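# Carry glass beaker of vials to window-side shelved bench

## Task

Pick up the beaker holding vials from the shelved bench by the door and set it down on the work top of the shelved bench by the window. It fails if the beaker or any vial reaches the floor, or if any of this glass breaks, which happens with a drop of more than a few centimetres or a hard bump. At the end release it and back the robot away: the beaker must stay put without the robot's help. The robot must not tip over or finish leaning.

## Robot and tools

ROBOT. A wheeled base with two drive wheels and a vertical column, a head that tilts, and two arms (left, right) of six joints each with a two-finger gripper. Folded, it measures 0.73 m long, 0.62 m wide, 1.88 m tall; its front sits 0.40 m ahead of the column. The base only drives straight or spins in place, never sideways. Cameras: cam_head_left, cam_head_right, cam_left_wrist, cam_right_wrist, nav_camera.

FRAMES. Base frame: origin on the floor between the drive wheels, below the column; x ahead, y to the left, z up. left_hand and right_hand are given in it: the point where the fingers join (tips are 8 mm farther). The hand's z axis runs along the fingers (quat_wxyz maps (0,0,1) onto it), its y axis along the opening. Odometry frame is the base frame where the scene began; base_odometry counts wheel turns only, so slipping shows as travel; heading is positive leftward, -3.142 to 3.142.

execute_actions. Arguments: "actions", a list holding one action or none (none just reports state and images), and "cameras", a list of camera names or "all" (omitted or null also means all, [] means none). An action may hold:
- "base": exactly one of {"translate_m": d}, a relative drive in metres, positive forward, -3 to 3; or {"rotate_rad": d}, a relative spin in radians, positive counter-clockwise seen from above, -3.2 to 3.2. Offsets count from where the last reported state placed the base.
- "joints": an object keyed by joint name, each value an absolute target. Ranges: head_tilt_rad -0.61 to 1.308 (0 about level, positive tilts down); left/right_joint1_rad -2.879 to 2.879; joint2 0 to 3.141; joint3 0 to 3.019; joint4 -1.692 to 1.57; joint5 -1.57 to 1.57 (positive swings the hand to the robot's right); joint6 -2.094 to 2.094 (positive rolls clockwise seen from behind the hand); left/right_gripper_m 0 to 0.093, metres between fingertips. Done tolerances: head 0.03; joints 1-6: 0.045, 0.14, 0.09, 0.055, 0.03, 0.035; gripper 0.003.
- "speeds": optional caps for this action only, translate_m 0.05 to 0.8 m/s, rotate_rad 0.1 to 1 rad/s (defaults are the top values). Arms are not slowed by it.
An unknown key, a bad value, or a base move needing over 8.667 s is refused and nothing moves. Actions end within 15 s. A joint or base left out may keep driving at its previous target. Images come back in the order given on the "pictures" line.

wait: {"seconds": 0 to 10}; commands nothing, returns state and images.
zoom_image: {"camera": name, "region": [x0, y0, x1, y1]} in pixels of that camera's latest full image (672x504, origin top-left), at most 504 by 504.
finished_scene: {"scene": n}, n the current scene number (1 to 2); final, reports success.

ARM GEOMETRY. With left joint1 at -1.57 or right at 1.57 and joints 5, 6 at 0, the arm moves in a vertical plane 0.23 m left or right of the column. Let a = j2 - 0.35, b = 1.05 + j2 - j3, c = b - j4 (c = 1.57 means fingers straight down). Hand point ahead = 0.12 + 0.39 sin a + 0.38 cos b + 0.25 cos c; up = 1.46 + 0.39 cos a - 0.38 sin b - 0.25 sin c. Example: j2, j3, j4 = 0.93, 0.78, 0.14 gives 0.60 ahead, 1.21 up. Real hands sit up to ~5 cm lower and nearer the column (~12 cm with heavy or far loads). Reach: about 1 m from the shoulder, lowest ~0.47 m up; the floor is out of reach. Fingers-down carry capacity per arm: 3.2 kg at ~0.4 m ahead, 0.65-1.2 m up; 2 kg out to 0.6 m; 1 kg out to 0.8 m at 0.9-1.2 m up. Heavy loads need fingers at least ~1.2 rad below horizontal. A gripper holds roughly 2-6 kg.

GRIPPER. Fingers 7 cm long; outer span is the opening plus 1 cm at the tips, plus 5 cm at the base. Housing 10 cm wide, 7 cm thick; the wrist camera juts 11 cm to one side, 9 cm behind the tips. To grasp, command an opening below the object width; "off_target" is then expected. A reported opening at least 0.002 above target means something is held.

FRICTION. Changes under ~0.03 rad (0.08 for joints 2, 3) may not move a joint despite "done". For gentle contact, step about 0.05 rad per call from your last target. A lowered hand may shift toward the column before rising.

RESULT LINES. base_status and joint_status: "done", "off_target" (resting short, maybe still pushing), "contact_stop" (base only, a wheel stalled: reverse 0.05 m before retrying or turning), "time_out", "not_followed". "joint command not followed" plus "cause:" means a self-collision check blocked an arm's targets (gripper still acts); back each moved joint off by 0.05 rad or more, or move the other arm. on_its_own lists what you did not command; "held at" is a target, not a position. motor_effort covers left_wheel and right_wheel only (percent, peak in brackets, positive pushes forward). wheel_motors_off = 1 while the wheels are cut after ~3 s of hard pushing (2 s, base then doesn't hold). turned_by_wheels vs turned_by_imu differing by over ~4% and 0.05 rad signals a collision or slip. base_tilt in degrees (forward, right), ~1 degree bias; a drop of 0.5 degrees forward during a move means leaning back: reverse 0.05 m. MOTOR HOT warns at 85 °C; at 100 °C an OVER-TEMPERATURE FAULT drops that arm, and its keys read "limit_stop_at_motor_heat". To relieve a blocked arm, resend its reported positions (a loaded arm sags ~1 cm per kg).

AVOID. Dropping or knocking the glass; table tops 0.30-1.20 m high can slide over the base and strike the column; arms hitting or pressing each other (possible near the centre line or when fast); long hard pushes that heat motors or trip the wheels. Finish with the beaker resting unaided, gripper open and withdrawn, robot upright.

Each tool is called after "Emit:" as name(argument=value, ...) on one line, values as JSON.

## Session

Emit:
execute_actions(actions=[])

Scene clock: 0.00 s.
base_odometry: x=+0.000 y=+0.000 heading=+0.000 (m, m, rad; odometry frame)
turned_by_wheels: +0.000 (rad since the last result)
turned_by_imu: +0.000 (rad since the last result)
base_tilt: forward=+0.4 right=-0.2 (deg)
base_status: not commanded
joint_positions: head_tilt_rad=+0.896 left_joint1_rad=-1.576 left_joint2_rad=+0.886 left_joint3_rad=+0.428 left_joint4_rad=-0.939 left_joint5_rad=+0.006 left_joint6_rad=+0.034 left_gripper_m=+0.095 right_joint1_rad=+1.594 right_joint2_rad=+0.883 right_joint3_rad=+0.384 right_joint4_rad=-0.961 right_joint5_rad=+0.016 right_joint6_rad=+0.073 right_gripper_m=+0.094
joint_status: not commanded
wheel_motors_off: 0
motor_effort: left_wheel=-1 right_wheel=+3 (%)
left_hand: x=+0.1584 y=+0.2224 z=+1.2474 quat_wxyz=(+0.423, -0.016, -0.906, +0.011) (m; base frame)
right_hand: x=+0.1321 y=-0.2236 z=+1.2594 quat_wxyz=(+0.451, -0.019, -0.892, +0.017) (m; base frame)
pictures: cam_head_left, cam_head_right, cam_left_wrist, cam_right_wrist, nav_camera
Images, in order (width x height): cam_head_left 672x504, cam_head_right 672x504, cam_left_wrist 672x504, cam_right_wrist 672x504, nav_camera 672x504.

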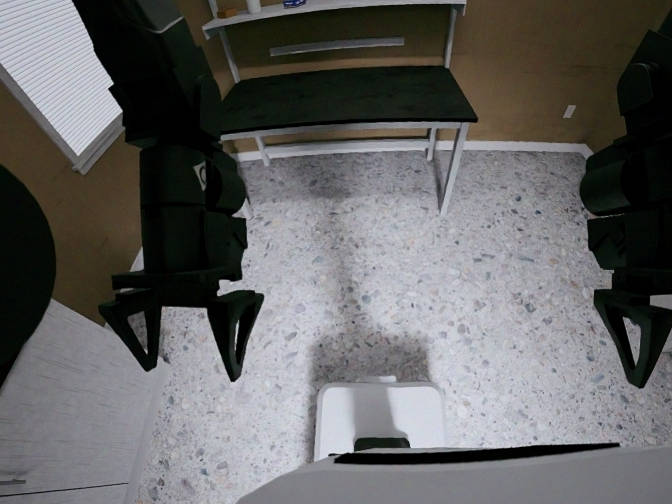

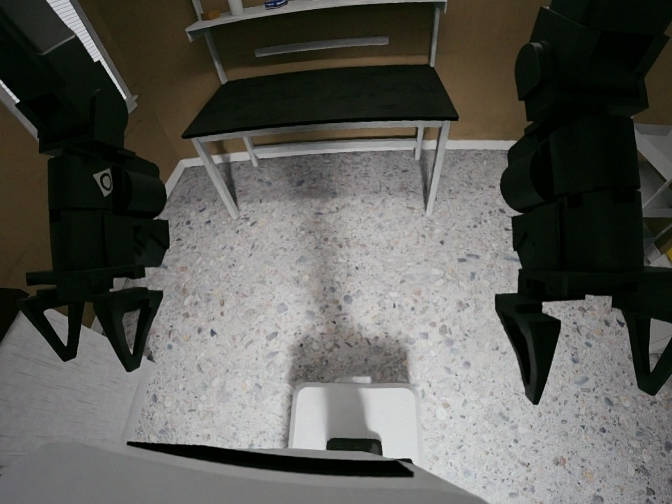

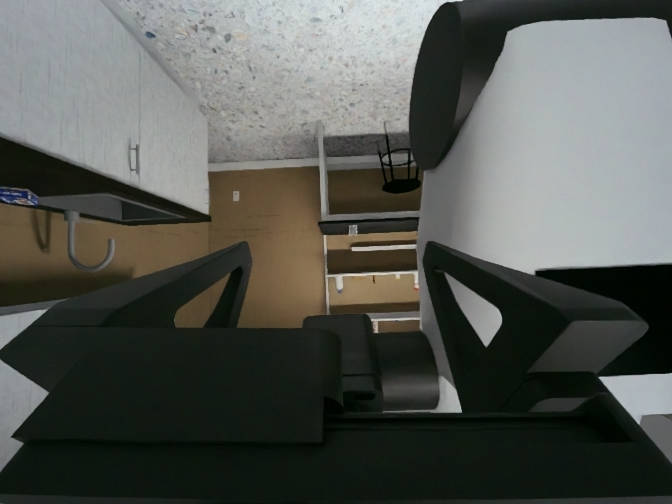

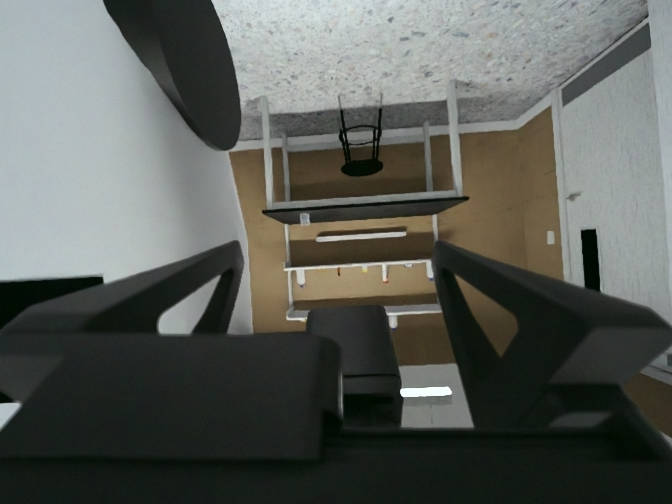

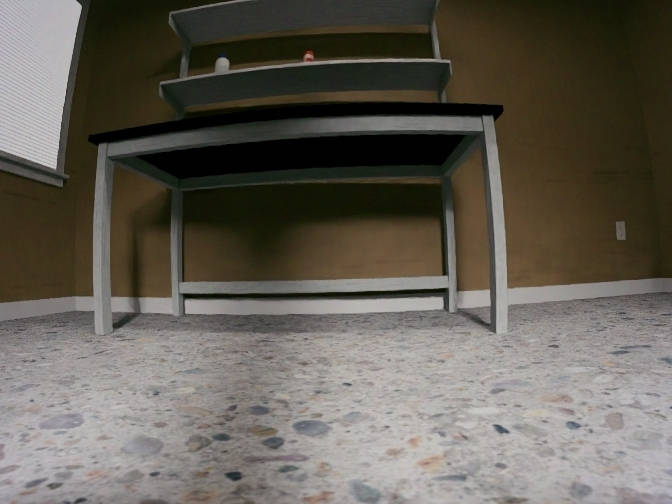

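Emit:
execute_actions(actions=[{"base":{"rotate_rad":-3.14},"joints":{"head_tilt_rad":0.4}}], cameras=["cam_head_left","cam_head_right","nav_camera"])

Scene clock: 16.23 s.
base_odometry: x=+0.000 y=+0.000 heading=-3.140 (m, m, rad; odometry frame)
turned_by_wheels: -3.140 (rad since the last result)
turned_by_imu: -3.130 (rad since the last result)
base_tilt: forward=+0.3 right=-0.4 (deg)
base_status: done
joint_positions: head_tilt_rad=+0.419 left_joint1_rad=-1.576 left_joint2_rad=+0.886 left_joint3_rad=+0.428 left_joint4_rad=-0.939 left_joint5_rad=+0.006 left_joint6_rad=+0.034 left_gripper_m=+0.095 right_joint1_rad=+1.594 right_joint2_rad=+0.883 right_joint3_rad=+0.384 right_joint4_rad=-0.961 right_joint5_rad=+0.016 right_joint6_rad=+0.073 right_gripper_m=+0.094
joint_status: all done
wheel_motors_off: 0
motor_effort: left_wheel=+0(26) right_wheel=+1(41) (%)
left_hand: x=+0.1584 y=+0.2224 z=+1.2474 quat_wxyz=(+0.423, -0.016, -0.906, +0.011) (m; base frame)
right_hand: x=+0.1321 y=-0.2236 z=+1.2594 quat_wxyz=(+0.451, -0.019, -0.892, +0.017) (m; base frame)
pictures: cam_head_left, cam_head_right, nav_camera
Images, in order (width x height): cam_head_left 672x504, cam_head_right 672x504, nav_camera 672x504.

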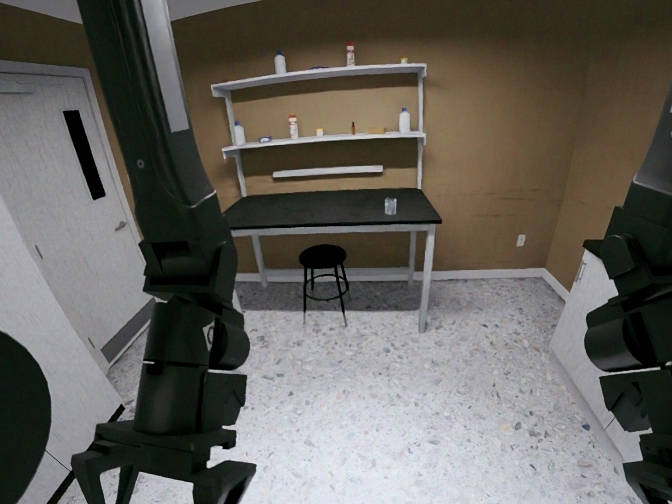

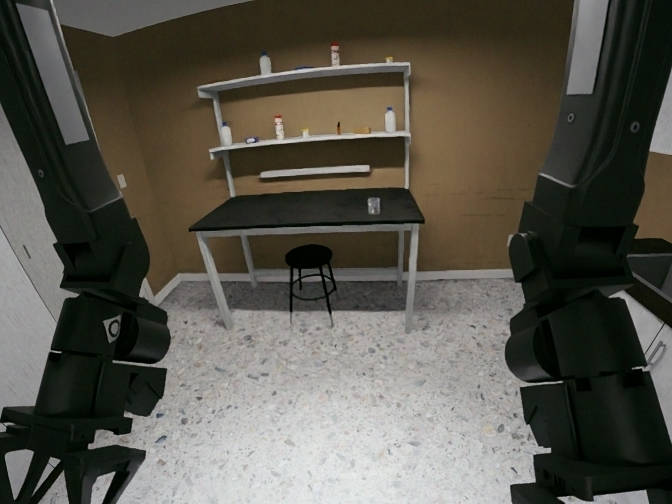

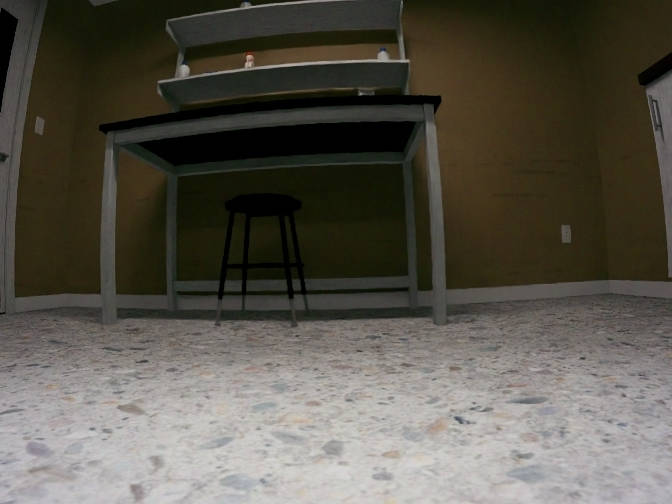

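Emit:
execute_actions(actions=[{"base":{"translate_m":1.0},"joints":{"head_tilt_rad":0.6}}], cameras=["cam_head_left","cam_head_right","nav_camera"])

Emit:
zoom_image(camera="cam_head_right", region=[300, 120, 460, 240])

Scene clock: 36.87 s.
base_odometry: x=-1.000 y=-0.002 heading=-3.139 (m, m, rad; odometry frame)
turned_by_wheels: +0.000 (rad since the last result)
turned_by_imu: -0.005 (rad since the last result)
base_tilt: forward=+0.4 right=-0.3 (deg)
base_status: done
joint_positions: head_tilt_rad=+0.604 left_joint1_rad=-1.576 left_joint2_rad=+0.886 left_joint3_rad=+0.431 left_joint4_rad=-0.939 left_joint5_rad=+0.006 left_joint6_rad=+0.034 left_gripper_m=+0.095 right_joint1_rad=+1.594 right_joint2_rad=+0.883 right_joint3_rad=+0.386 right_joint4_rad=-0.961 right_joint5_rad=+0.016 right_joint6_rad=+0.073 right_gripper_m=+0.094
joint_status: all done
wheel_motors_off: 0
motor_effort: left_wheel=-1(51) right_wheel=+0(58) (%)
left_hand: x=+0.1597 y=+0.2224 z=+1.2470 quat_wxyz=(+0.422, -0.016, -0.906, +0.011) (m; base frame)
right_hand: x=+0.1333 y=-0.2236 z=+1.2590 quat_wxyz=(+0.450, -0.019, -0.893, +0.017) (m; base frame)
pictures: cam_head_left, cam_head_right, nav_camera
Images, in order (width x height): cam_head_left 672x504, cam_head_right 672x504, nav_camera 672x504.

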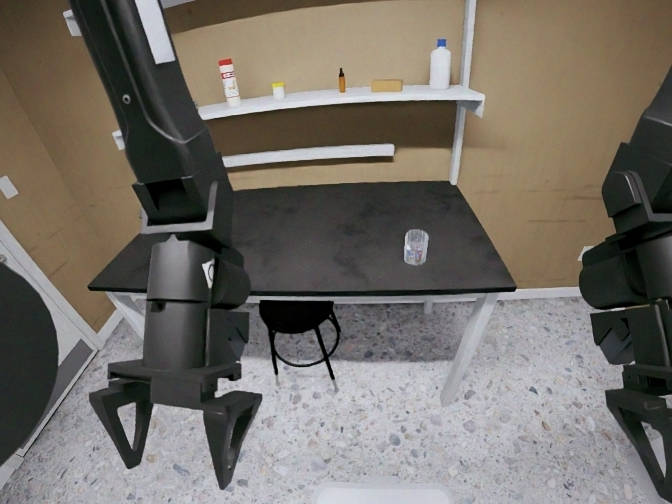

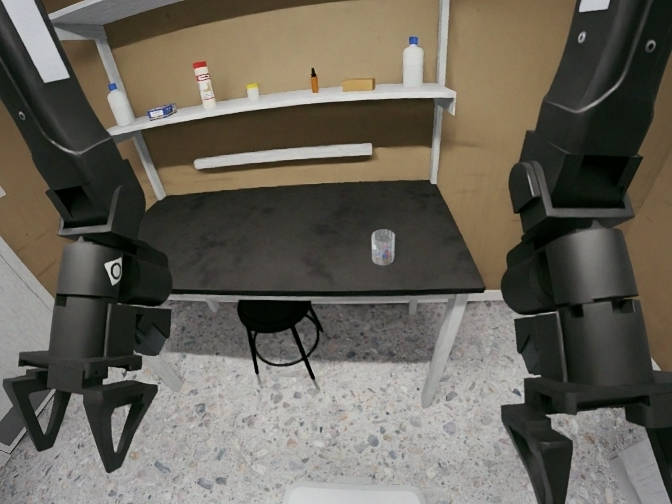

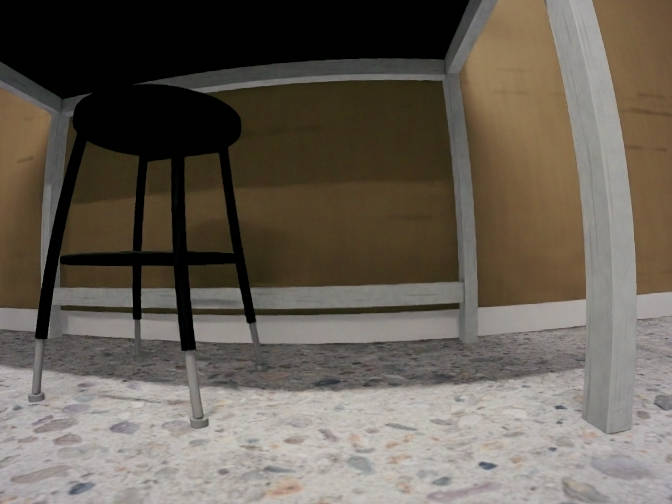

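Region (300, 120, 460, 240) of cam_head_right's 672x504 image, scaled by 3.150, with more detail than that image has; it fills the top 378 rows of this view, and the rest is white.

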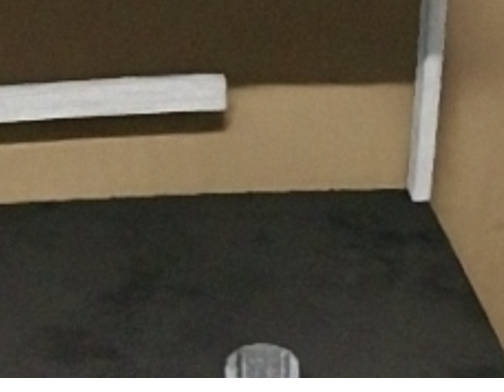

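Emit:
zoom_image(camera="cam_head_right", region=[350, 215, 420, 275])

Region (350, 215, 420, 275) of cam_head_right's 672x504 image, scaled by 7.200, with more detail than that image has; it fills the top 432 rows of this view, and the rest is white.

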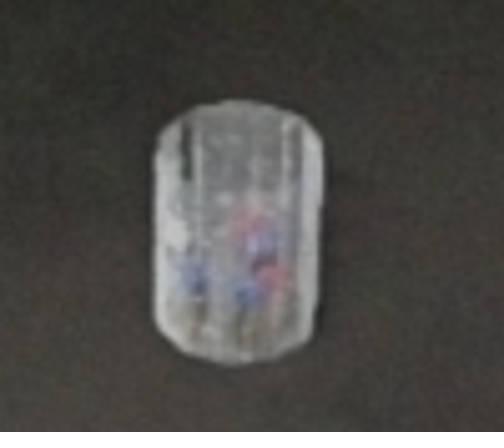

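Emit:
execute_actions(actions=[{"base":{"rotate_rad":0.1},"joints":{"right_joint1_rad":1.57,"right_joint2_rad":1.28,"right_joint3_rad":1.231,"right_joint4_rad":-0.47,"right_joint5_rad":0,"right_joint6_rad":0,"right_gripper_m":0.093}}], cameras=["cam_head_left","cam_head_right","cam_right_wrist"])

Scene clock: 110.63 s.
base_odometry: x=-1.000 y=-0.002 heading=-3.041 (m, m, rad; odometry frame)
turned_by_wheels: +0.099 (rad since the last result)
turned_by_imu: +0.096 (rad since the last result)
base_tilt: forward=+0.0 right=-0.5 (deg)
base_status: done
joint_positions: head_tilt_rad=+0.604 left_joint1_rad=-1.576 left_joint2_rad=+0.886 left_joint3_rad=+0.431 left_joint4_rad=-0.939 left_joint5_rad=+0.006 left_joint6_rad=+0.034 left_gripper_m=+0.095 right_joint1_rad=+1.576 right_joint2_rad=+1.280 right_joint3_rad=+1.228 right_joint4_rad=-0.478 right_joint5_rad=+0.004 right_joint6_rad=+0.007 right_gripper_m=+0.093
joint_status: all done
wheel_motors_off: 0
motor_effort: left_wheel=-1(40) right_wheel=+0(42) (%)
left_hand: x=+0.1597 y=+0.2224 z=+1.2470 quat_wxyz=(+0.422, -0.016, -0.906, +0.011) (m; base frame)
right_hand: x=+0.6053 y=-0.2230 z=+1.0988 quat_wxyz=(+0.003, -0.002, -1.000, +0.000) (m; base frame)
pictures: cam_head_left, cam_head_right, cam_right_wrist
Images, in order (width x height): cam_head_left 672x504, cam_head_right 672x504, cam_right_wrist 672x504.

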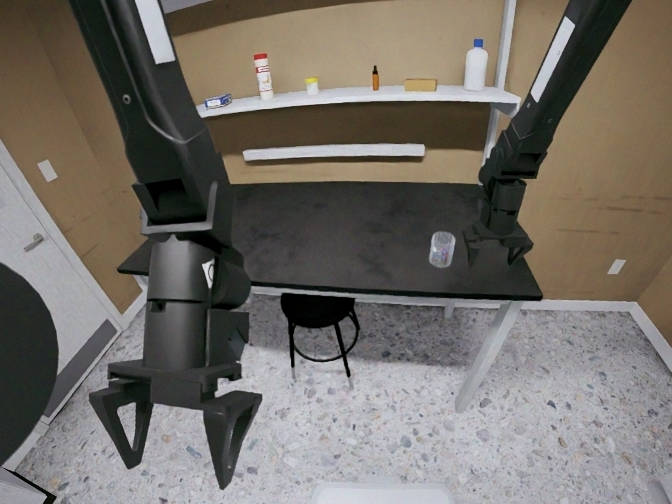

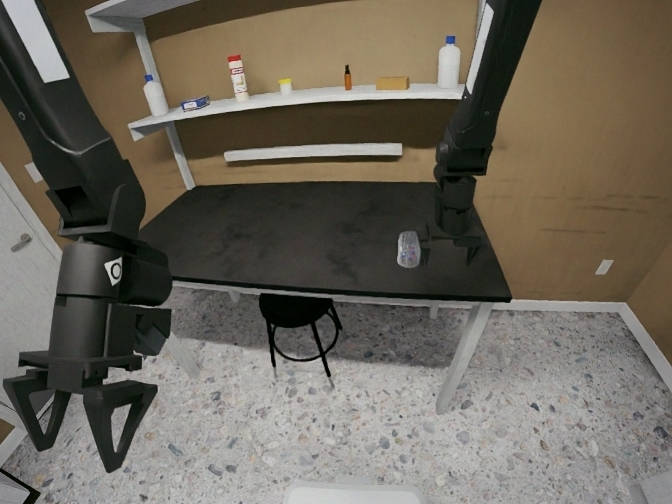

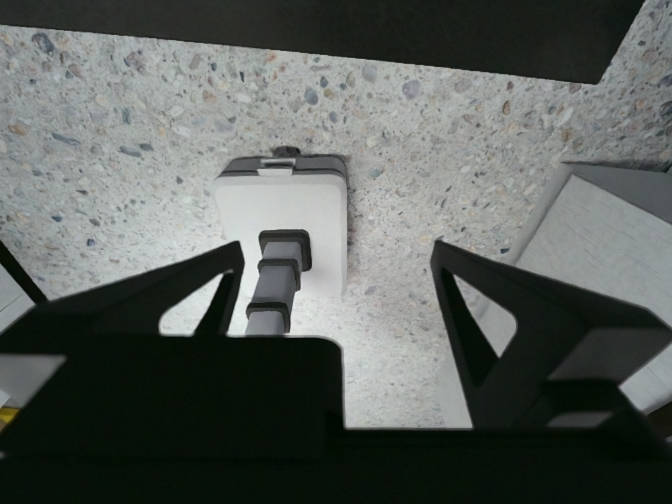

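Emit:
execute_actions(actions=[{"base":{"translate_m":0.18},"joints":{"head_tilt_rad":0.8}}], cameras=["cam_head_left","cam_right_wrist"])

Scene clock: 137.90 s.
base_odometry: x=-1.179 y=-0.020 heading=-3.040 (m, m, rad; odometry frame)
turned_by_wheels: +0.001 (rad since the last result)
turned_by_imu: -0.001 (rad since the last result)
base_tilt: forward=+0.1 right=-0.4 (deg)
base_status: done
joint_positions: head_tilt_rad=+0.802 left_joint1_rad=-1.576 left_joint2_rad=+0.886 left_joint3_rad=+0.430 left_joint4_rad=-0.939 left_joint5_rad=+0.006 left_joint6_rad=+0.034 left_gripper_m=+0.095 right_joint1_rad=+1.576 right_joint2_rad=+1.280 right_joint3_rad=+1.225 right_joint4_rad=-0.478 right_joint5_rad=+0.004 right_joint6_rad=+0.007 right_gripper_m=+0.093
joint_status: all done
wheel_motors_off: 0
motor_effort: left_wheel=+1(50) right_wheel=+0(52) (%)
left_hand: x=+0.1595 y=+0.2224 z=+1.2471 quat_wxyz=(+0.422, -0.016, -0.906, +0.011) (m; base frame)
right_hand: x=+0.6036 y=-0.2232 z=+1.0983 quat_wxyz=(+0.005, -0.002, -1.000, +0.000) (m; base frame)
pictures: cam_head_left, cam_right_wrist
Images, in order (width x height): cam_head_left 672x504, cam_right_wrist 672x504.

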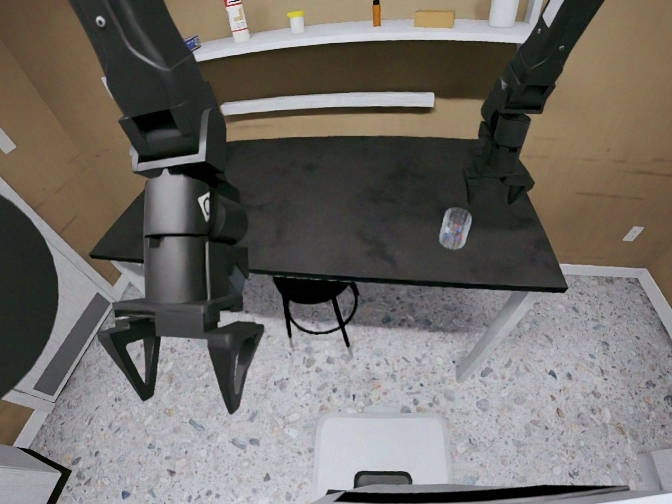

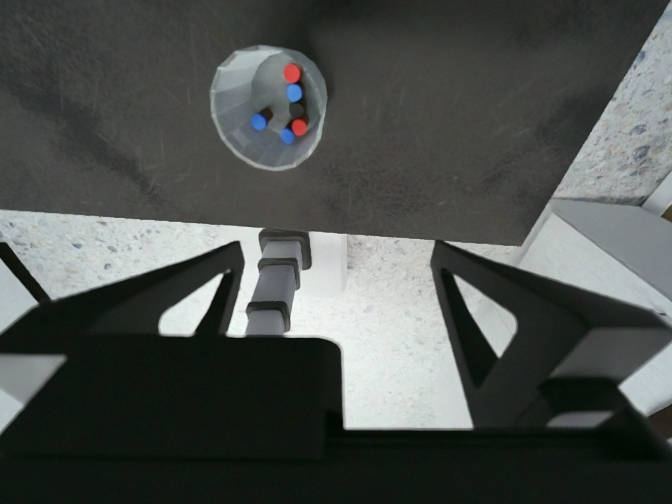

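Emit:
execute_actions(actions=[{"base":{"translate_m":0.035}}], cameras=[])

Emit:
execute_actions(actions=[{"base":{"rotate_rad":0.074},"joints":{"right_joint2_rad":1.36,"right_joint3_rad":1.23,"right_joint4_rad":-0.39}}], cameras=["cam_head_left","cam_right_wrist"])

Scene clock: 160.90 s.
base_odometry: x=-1.214 y=-0.024 heading=-3.039 (m, m, rad; odometry frame)
turned_by_wheels: +0.001 (rad since the last result)
turned_by_imu: -0.001 (rad since the last result)
base_tilt: forward=+0.1 right=-0.2 (deg)
base_status: done
joint_positions: head_tilt_rad=+0.803 left_joint1_rad=-1.576 left_joint2_rad=+0.886 left_joint3_rad=+0.430 left_joint4_rad=-0.939 left_joint5_rad=+0.006 left_joint6_rad=+0.034 left_gripper_m=+0.095 right_joint1_rad=+1.576 right_joint2_rad=+1.280 right_joint3_rad=+1.225 right_joint4_rad=-0.478 right_joint5_rad=+0.004 right_joint6_rad=+0.007 right_gripper_m=+0.093
joint_status: not commanded
wheel_motors_off: 0
motor_effort: left_wheel=+1(33) right_wheel=+0(44) (%)
left_hand: x=+0.1596 y=+0.2224 z=+1.2471 quat_wxyz=(+0.422, -0.016, -0.906, +0.011) (m; base frame)
right_hand: x=+0.6038 y=-0.2232 z=+1.0987 quat_wxyz=(+0.004, -0.002, -1.000, +0.000) (m; base frame)
pictures: none
No camera images: the call's "cameras" was empty. Leave "cameras" out to get every camera's image.

Scene clock: 161.93 s.
base_odometry: x=-1.214 y=-0.024 heading=-2.966 (m, m, rad; odometry frame)
turned_by_wheels: +0.073 (rad since the last result)
turned_by_imu: +0.071 (rad since the last result)
base_tilt: forward=+0.4 right=-0.3 (deg)
base_status: done
joint_positions: head_tilt_rad=+0.803 left_joint1_rad=-1.576 left_joint2_rad=+0.886 left_joint3_rad=+0.430 left_joint4_rad=-0.939 left_joint5_rad=+0.006 left_joint6_rad=+0.034 left_gripper_m=+0.095 right_joint1_rad=+1.573 right_joint2_rad=+1.361 right_joint3_rad=+1.225 right_joint4_rad=-0.404 right_joint5_rad=+0.003 right_joint6_rad=+0.007 right_gripper_m=+0.093
joint_status: all done
wheel_motors_off: 0
motor_effort: left_wheel=-1(42) right_wheel=+1(46) (%)
left_hand: x=+0.1596 y=+0.2224 z=+1.2471 quat_wxyz=(+0.422, -0.016, -0.906, +0.011) (m; base frame)
right_hand: x=+0.5912 y=-0.2248 z=+1.0597 quat_wxyz=(+0.008, -0.003, -1.000, +0.001) (m; base frame)
pictures: cam_head_left, cam_right_wrist
Images, in order (width x height): cam_head_left 672x504, cam_right_wrist 672x504.

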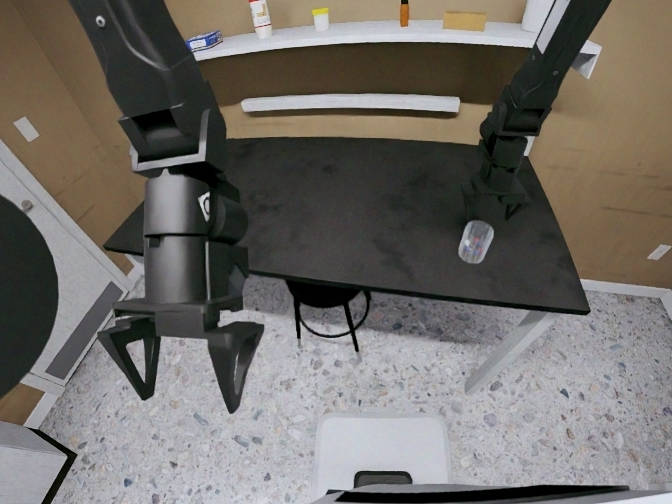

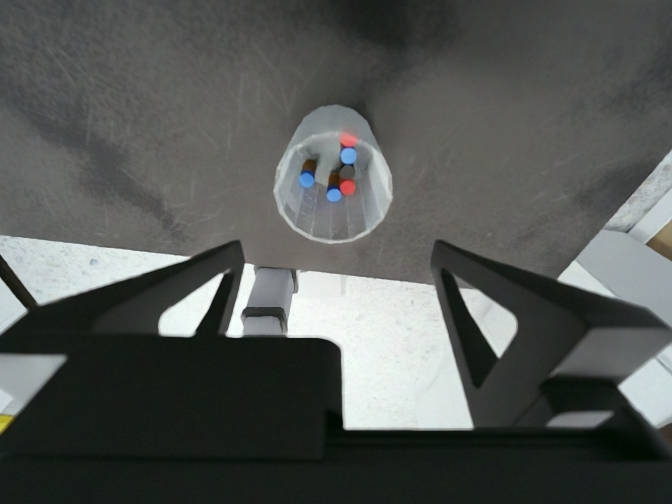

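Emit:
execute_actions(actions=[{"joints":{"right_joint2_rad":1.46,"right_joint3_rad":1.28,"right_joint4_rad":-0.33}}], cameras=["cam_head_left","cam_right_wrist"])

Scene clock: 188.83 s.
base_odometry: x=-1.214 y=-0.024 heading=-2.966 (m, m, rad; odometry frame)
turned_by_wheels: +0.000 (rad since the last result)
turned_by_imu: -0.001 (rad since the last result)
base_tilt: forward=+0.2 right=-0.3 (deg)
base_status: not commanded
joint_positions: head_tilt_rad=+0.803 left_joint1_rad=-1.576 left_joint2_rad=+0.886 left_joint3_rad=+0.430 left_joint4_rad=-0.939 left_joint5_rad=+0.006 left_joint6_rad=+0.034 left_gripper_m=+0.095 right_joint1_rad=+1.573 right_joint2_rad=+1.458 right_joint3_rad=+1.275 right_joint4_rad=-0.340 right_joint5_rad=+0.003 right_joint6_rad=+0.007 right_gripper_m=+0.093
joint_status: all done
wheel_motors_off: 0
motor_effort: left_wheel=-2(1) right_wheel=+4(2) (%)
left_hand: x=+0.1596 y=+0.2224 z=+1.2471 quat_wxyz=(+0.422, -0.016, -0.906, +0.011) (m; base frame)
right_hand: x=+0.5962 y=-0.2247 z=+1.0205 quat_wxyz=(+0.000, -0.003, -1.000, +0.001) (m; base frame)
pictures: cam_head_left, cam_right_wrist
Images, in order (width x height): cam_head_left 672x504, cam_right_wrist 672x504.

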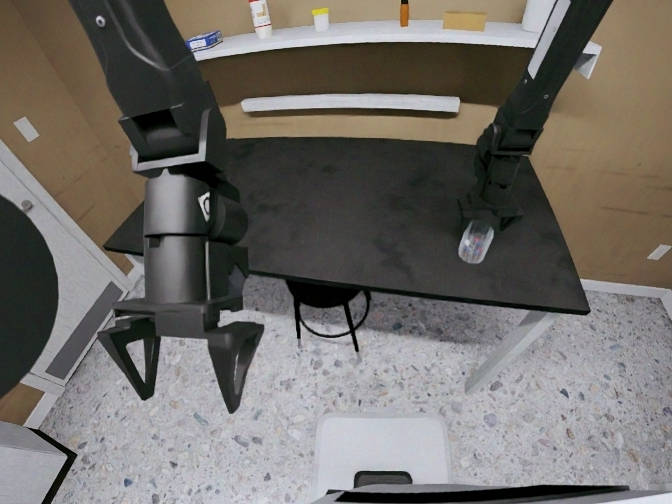

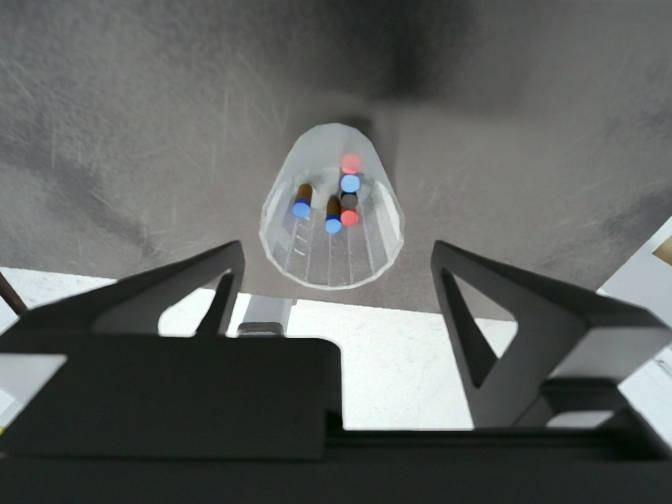

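Emit:
execute_actions(actions=[{"joints":{"right_joint2_rad":1.54,"right_joint3_rad":1.32,"right_joint4_rad":-0.29}}], cameras=["cam_head_left","cam_right_wrist"])

Scene clock: 197.70 s.
base_odometry: x=-1.214 y=-0.024 heading=-2.966 (m, m, rad; odometry frame)
turned_by_wheels: +0.000 (rad since the last result)
turned_by_imu: -0.001 (rad since the last result)
base_tilt: forward=+0.2 right=-0.2 (deg)
base_status: not commanded
joint_positions: head_tilt_rad=+0.803 left_joint1_rad=-1.576 left_joint2_rad=+0.886 left_joint3_rad=+0.430 left_joint4_rad=-0.939 left_joint5_rad=+0.006 left_joint6_rad=+0.034 left_gripper_m=+0.095 right_joint1_rad=+1.573 right_joint2_rad=+1.535 right_joint3_rad=+1.316 right_joint4_rad=-0.302 right_joint5_rad=+0.003 right_joint6_rad=+0.007 right_gripper_m=+0.093
joint_status: all done
wheel_motors_off: 0
motor_effort: left_wheel=-4(2) right_wheel=+3(3) (%)
left_hand: x=+0.1596 y=+0.2224 z=+1.2471 quat_wxyz=(+0.422, -0.016, -0.906, +0.011) (m; base frame)
right_hand: x=+0.5961 y=-0.2247 z=+0.9893 quat_wxyz=(-0.001, -0.003, -1.000, +0.001) (m; base frame)
pictures: cam_head_left, cam_right_wrist
Images, in order (width x height): cam_head_left 672x504, cam_right_wrist 672x504.

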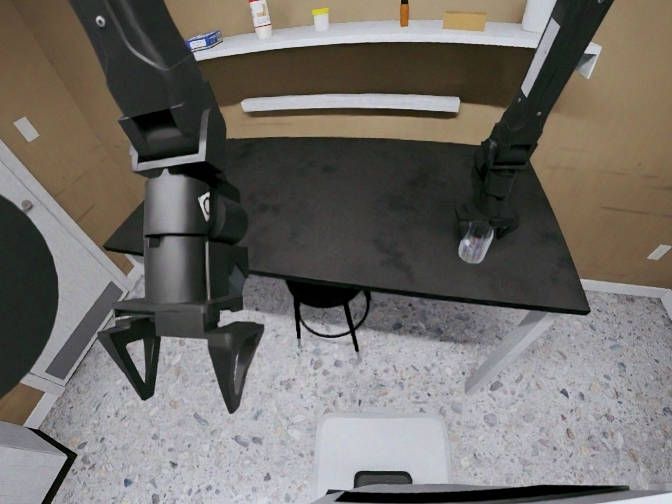

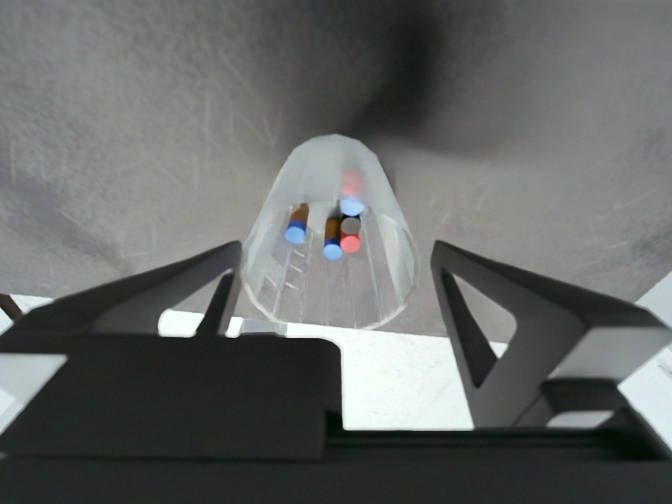

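Emit:
zoom_image(camera="cam_head_left", region=[430, 180, 550, 280])

Emit:
zoom_image(camera="cam_right_wrist", region=[200, 180, 480, 350])

Region (430, 180, 550, 280) of cam_head_left's 672x504 image, scaled by 4.200, with more detail than that image has.

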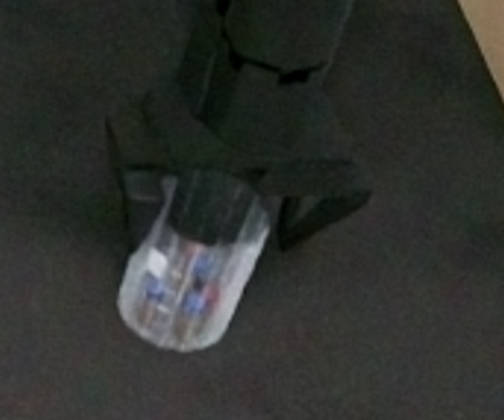

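Region (200, 180, 480, 350) of cam_right_wrist's 672x504 image, scaled by 1.800, with more detail than that image has; it fills the top 306 rows of this view, and the rest is white.

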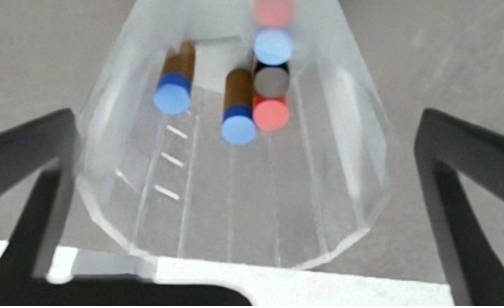

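Emit:
execute_actions(actions=[{"base":{"rotate_rad":0.007},"speeds":{"rotate_rad":0.1}}], cameras=["cam_right_wrist"])

Scene clock: 210.73 s.
base_odometry: x=-1.215 y=-0.024 heading=-2.961 (m, m, rad; odometry frame)
turned_by_wheels: +0.006 (rad since the last result)
turned_by_imu: +0.004 (rad since the last result)
base_tilt: forward=+0.3 right=-0.3 (deg)
base_status: done
joint_positions: head_tilt_rad=+0.803 left_joint1_rad=-1.576 left_joint2_rad=+0.886 left_joint3_rad=+0.430 left_joint4_rad=-0.939 left_joint5_rad=+0.006 left_joint6_rad=+0.034 left_gripper_m=+0.095 right_joint1_rad=+1.572 right_joint2_rad=+1.535 right_joint3_rad=+1.316 right_joint4_rad=-0.302 right_joint5_rad=+0.002 right_joint6_rad=+0.007 right_gripper_m=+0.093
joint_status: not commanded
wheel_motors_off: 0
motor_effort: left_wheel=-2(39) right_wheel=+2(35) (%)
left_hand: x=+0.1596 y=+0.2224 z=+1.2471 quat_wxyz=(+0.422, -0.016, -0.906, +0.011) (m; base frame)
right_hand: x=+0.5961 y=-0.2249 z=+0.9893 quat_wxyz=(-0.001, -0.003, -1.000, +0.001) (m; base frame)
pictures: cam_right_wrist
Images, in order (width x height): cam_right_wrist 672x504.

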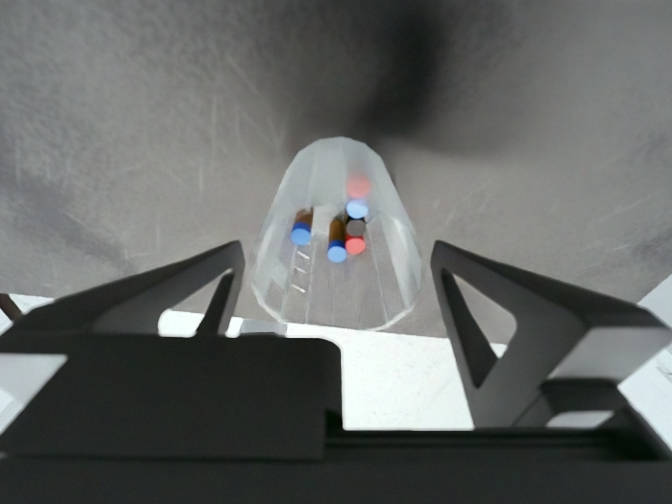

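Emit:
execute_actions(actions=[{"joints":{"right_joint2_rad":1.64,"right_joint3_rad":1.375,"right_joint4_rad":-0.245}}], cameras=["cam_head_left","cam_right_wrist"])

Emit:
zoom_image(camera="cam_head_left", region=[430, 180, 550, 280])

Scene clock: 219.77 s.
base_odometry: x=-1.215 y=-0.024 heading=-2.961 (m, m, rad; odometry frame)
turned_by_wheels: +0.000 (rad since the last result)
turned_by_imu: -0.001 (rad since the last result)
base_tilt: forward=+0.3 right=-0.2 (deg)
base_status: not commanded
joint_positions: head_tilt_rad=+0.803 left_joint1_rad=-1.576 left_joint2_rad=+0.886 left_joint3_rad=+0.430 left_joint4_rad=-0.939 left_joint5_rad=+0.006 left_joint6_rad=+0.034 left_gripper_m=+0.095 right_joint1_rad=+1.572 right_joint2_rad=+1.639 right_joint3_rad=+1.369 right_joint4_rad=-0.255 right_joint5_rad=+0.002 right_joint6_rad=+0.007 right_gripper_m=+0.093
joint_status: all done
wheel_motors_off: 0
motor_effort: left_wheel=-3(3) right_wheel=+3(1) (%)
left_hand: x=+0.1596 y=+0.2224 z=+1.2471 quat_wxyz=(+0.422, -0.016, -0.906, +0.011) (m; base frame)
right_hand: x=+0.5893 y=-0.2248 z=+0.9460 quat_wxyz=(+0.001, -0.003, -1.000, +0.001) (m; base frame)
pictures: cam_head_left, cam_right_wrist
Images, in order (width x height): cam_head_left 672x504, cam_right_wrist 672x504.

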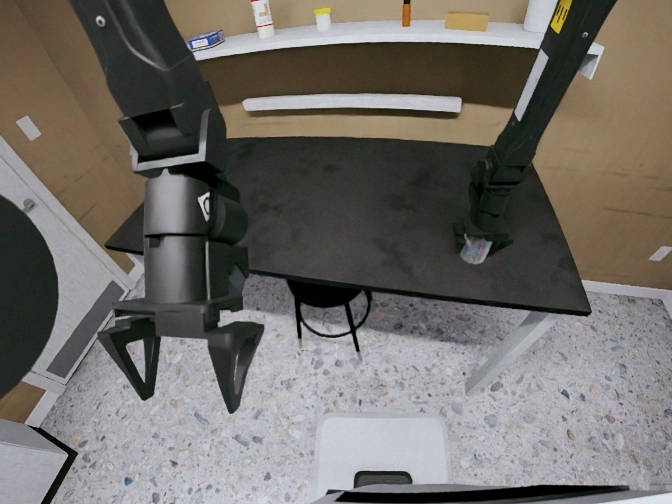

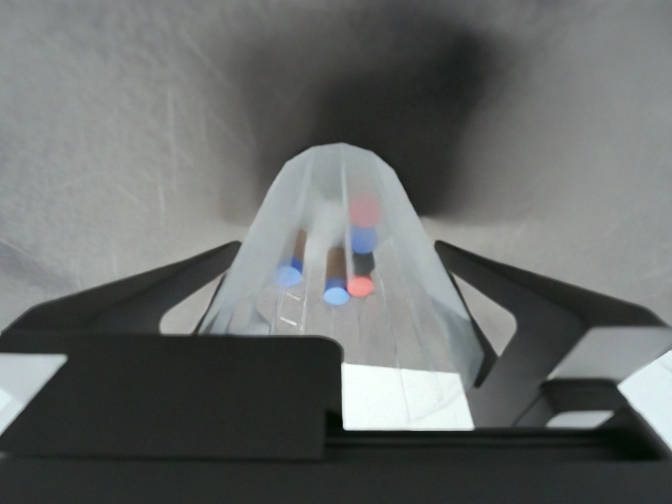

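Region (430, 180, 550, 280) of cam_head_left's 672x504 image, scaled by 4.200, with more detail than that image has.

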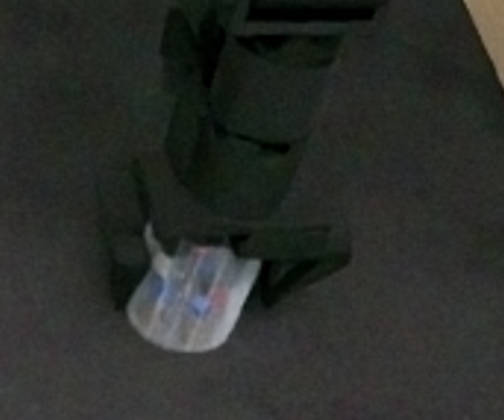

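Emit:
execute_actions(actions=[{"joints":{"right_gripper_m":0.06}}], cameras=["cam_right_wrist"])

Scene clock: 224.60 s.
base_odometry: x=-1.215 y=-0.024 heading=-2.961 (m, m, rad; odometry frame)
turned_by_wheels: +0.000 (rad since the last result)
turned_by_imu: -0.001 (rad since the last result)
base_tilt: forward=+0.3 right=-0.2 (deg)
base_status: not commanded
joint_positions: head_tilt_rad=+0.803 left_joint1_rad=-1.576 left_joint2_rad=+0.886 left_joint3_rad=+0.430 left_joint4_rad=-0.939 left_joint5_rad=+0.006 left_joint6_rad=+0.034 left_gripper_m=+0.095 right_joint1_rad=+1.572 right_joint2_rad=+1.639 right_joint3_rad=+1.369 right_joint4_rad=-0.255 right_joint5_rad=+0.002 right_joint6_rad=+0.007 right_gripper_m=+0.069
joint_status: right_gripper_m off_target (ended at +0.069, target +0.060)
wheel_motors_off: 0
motor_effort: left_wheel=-1(0) right_wheel=+2(2) (%)
left_hand: x=+0.1596 y=+0.2224 z=+1.2471 quat_wxyz=(+0.422, -0.016, -0.906, +0.011) (m; base frame)
right_hand: x=+0.5893 y=-0.2248 z=+0.9460 quat_wxyz=(+0.001, -0.003, -1.000, +0.001) (m; base frame)
pictures: cam_right_wrist
Images, in order (width x height): cam_right_wrist 672x504.

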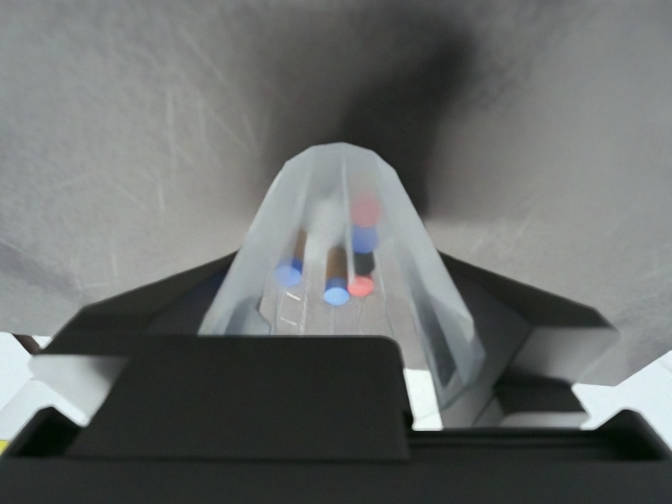

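Emit:
execute_actions(actions=[{"joints":{"right_gripper_m":0.045}}], cameras=[])

Emit:
execute_actions(actions=[{"joints":{"right_joint2_rad":1.46,"right_joint3_rad":1.28,"right_joint4_rad":-0.33,"right_gripper_m":0.045}}], cameras=["cam_head_left","cam_right_wrist"])

Scene clock: 233.13 s.
base_odometry: x=-1.215 y=-0.024 heading=-2.961 (m, m, rad; odometry frame)
turned_by_wheels: +0.000 (rad since the last result)
turned_by_imu: -0.001 (rad since the last result)
base_tilt: forward=+0.3 right=-0.3 (deg)
base_status: not commanded
joint_positions: head_tilt_rad=+0.803 left_joint1_rad=-1.576 left_joint2_rad=+0.886 left_joint3_rad=+0.430 left_joint4_rad=-0.939 left_joint5_rad=+0.006 left_joint6_rad=+0.034 left_gripper_m=+0.095 right_joint1_rad=+1.572 right_joint2_rad=+1.639 right_joint3_rad=+1.369 right_joint4_rad=-0.255 right_joint5_rad=+0.002 right_joint6_rad=+0.007 right_gripper_m=+0.069
joint_status: right_gripper_m off_target (ended at +0.069, target +0.045)
wheel_motors_off: 0
motor_effort: left_wheel=-2(1) right_wheel=+3(3) (%)
left_hand: x=+0.1596 y=+0.2224 z=+1.2471 quat_wxyz=(+0.422, -0.016, -0.906, +0.011) (m; base frame)
right_hand: x=+0.5893 y=-0.2248 z=+0.9460 quat_wxyz=(+0.001, -0.003, -1.000, +0.001) (m; base frame)
pictures: none
No camera images: the call's "cameras" was empty. Leave "cameras" out to get every camera's image.

Scene clock: 234.20 s.
base_odometry: x=-1.215 y=-0.024 heading=-2.961 (m, m, rad; odometry frame)
turned_by_wheels: +0.000 (rad since the last result)
turned_by_imu: +0.000 (rad since the last result)
base_tilt: forward=+0.2 right=-0.4 (deg)
base_status: not commanded
joint_positions: head_tilt_rad=+0.803 left_joint1_rad=-1.576 left_joint2_rad=+0.886 left_joint3_rad=+0.430 left_joint4_rad=-0.939 left_joint5_rad=+0.006 left_joint6_rad=+0.034 left_gripper_m=+0.095 right_joint1_rad=+1.572 right_joint2_rad=+1.455 right_joint3_rad=+1.276 right_joint4_rad=-0.325 right_joint5_rad=+0.002 right_joint6_rad=+0.007 right_gripper_m=+0.069
joint_status: right_gripper_m off_target (ended at +0.069, target +0.045); the others done
wheel_motors_off: 0
motor_effort: left_wheel=-2(1) right_wheel=+4(4) (%)
left_hand: x=+0.1596 y=+0.2224 z=+1.2471 quat_wxyz=(+0.422, -0.016, -0.906, +0.011) (m; base frame)
right_hand: x=+0.6023 y=-0.2249 z=+1.0224 quat_wxyz=(-0.010, -0.003, -1.000, +0.001) (m; base frame)
pictures: cam_head_left, cam_right_wrist
Images, in order (width x height): cam_head_left 672x504, cam_right_wrist 672x504.

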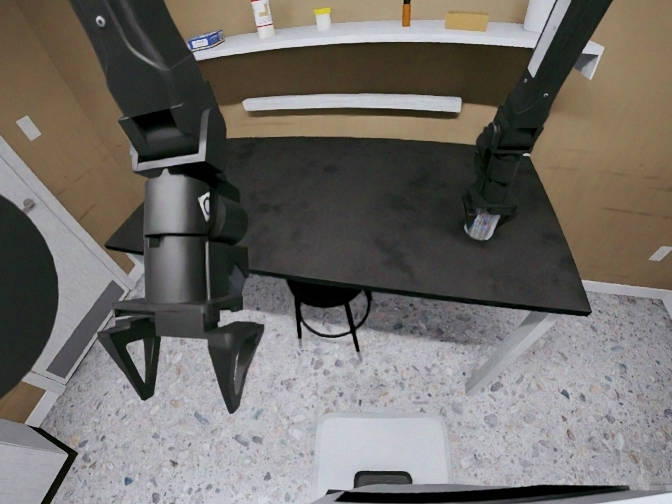

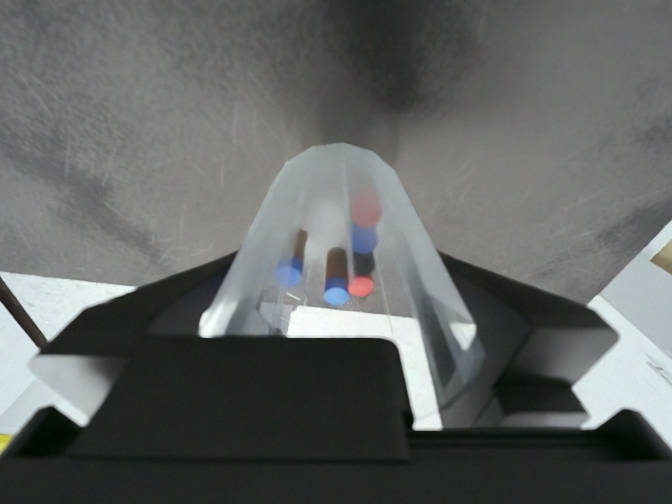

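Emit:
execute_actions(actions=[{"base":{"translate_m":-0.9},"speeds":{"translate_m":0.5},"joints":{"head_tilt_rad":0.7,"right_gripper_m":0.045}}], cameras=["cam_head_left","cam_head_right","cam_left_wrist"])

Scene clock: 263.57 s.
base_odometry: x=-0.329 y=+0.139 heading=-2.960 (m, m, rad; odometry frame)
turned_by_wheels: +0.000 (rad since the last result)
turned_by_imu: +0.002 (rad since the last result)
base_tilt: forward=+0.1 right=-0.2 (deg)
base_status: done
joint_positions: head_tilt_rad=+0.716 left_joint1_rad=-1.576 left_joint2_rad=+0.885 left_joint3_rad=+0.427 left_joint4_rad=-0.939 left_joint5_rad=+0.006 left_joint6_rad=+0.034 left_gripper_m=+0.095 right_joint1_rad=+1.572 right_joint2_rad=+1.457 right_joint3_rad=+1.272 right_joint4_rad=-0.325 right_joint5_rad=+0.002 right_joint6_rad=+0.007 right_gripper_m=+0.069
joint_status: right_gripper_m off_target (ended at +0.069, target +0.045); the others done
wheel_motors_off: 0
motor_effort: left_wheel=-2(59) right_wheel=+0(55) (%)
left_hand: x=+0.1578 y=+0.2224 z=+1.2477 quat_wxyz=(+0.423, -0.016, -0.906, +0.011) (m; base frame)
right_hand: x=+0.5988 y=-0.2249 z=+1.0207 quat_wxyz=(-0.007, -0.003, -1.000, +0.001) (m; base frame)
pictures: cam_head_left, cam_head_right, cam_left_wrist
Images, in order (width x height): cam_head_left 672x504, cam_head_right 672x504, cam_left_wrist 672x504.

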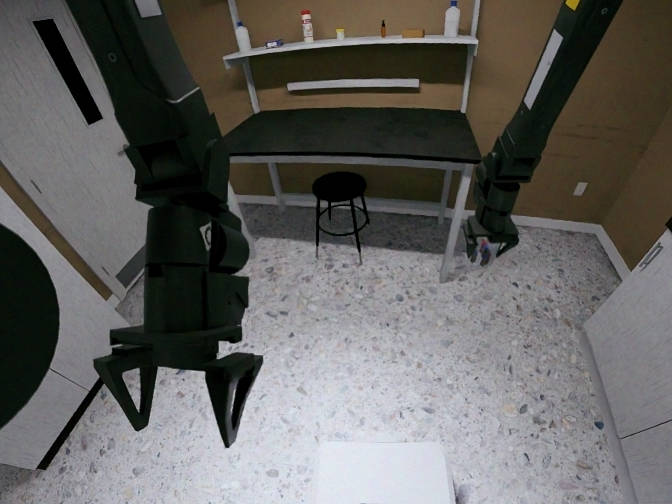

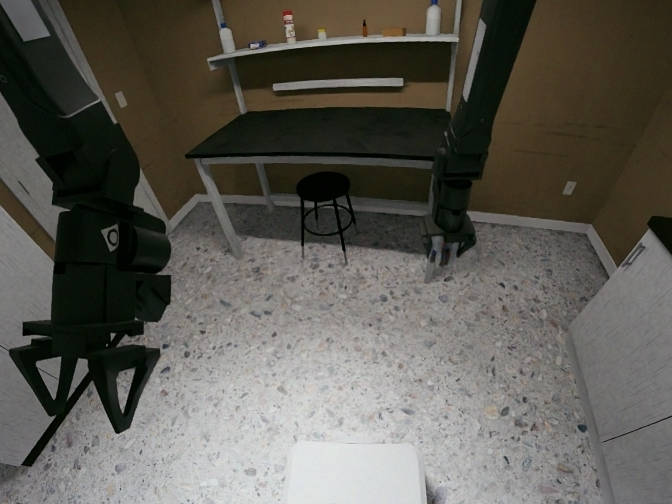

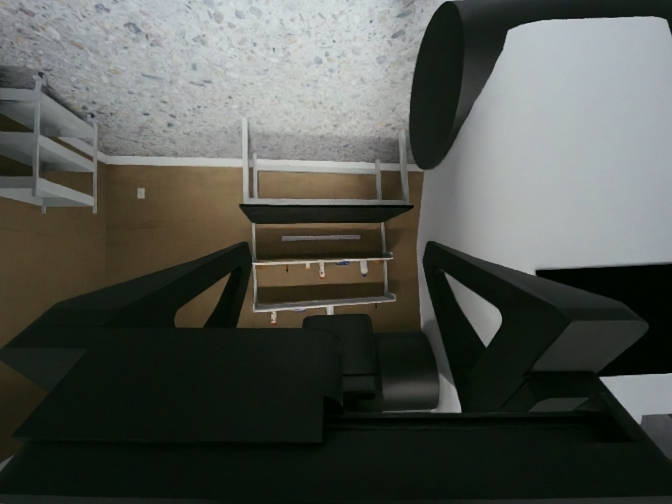

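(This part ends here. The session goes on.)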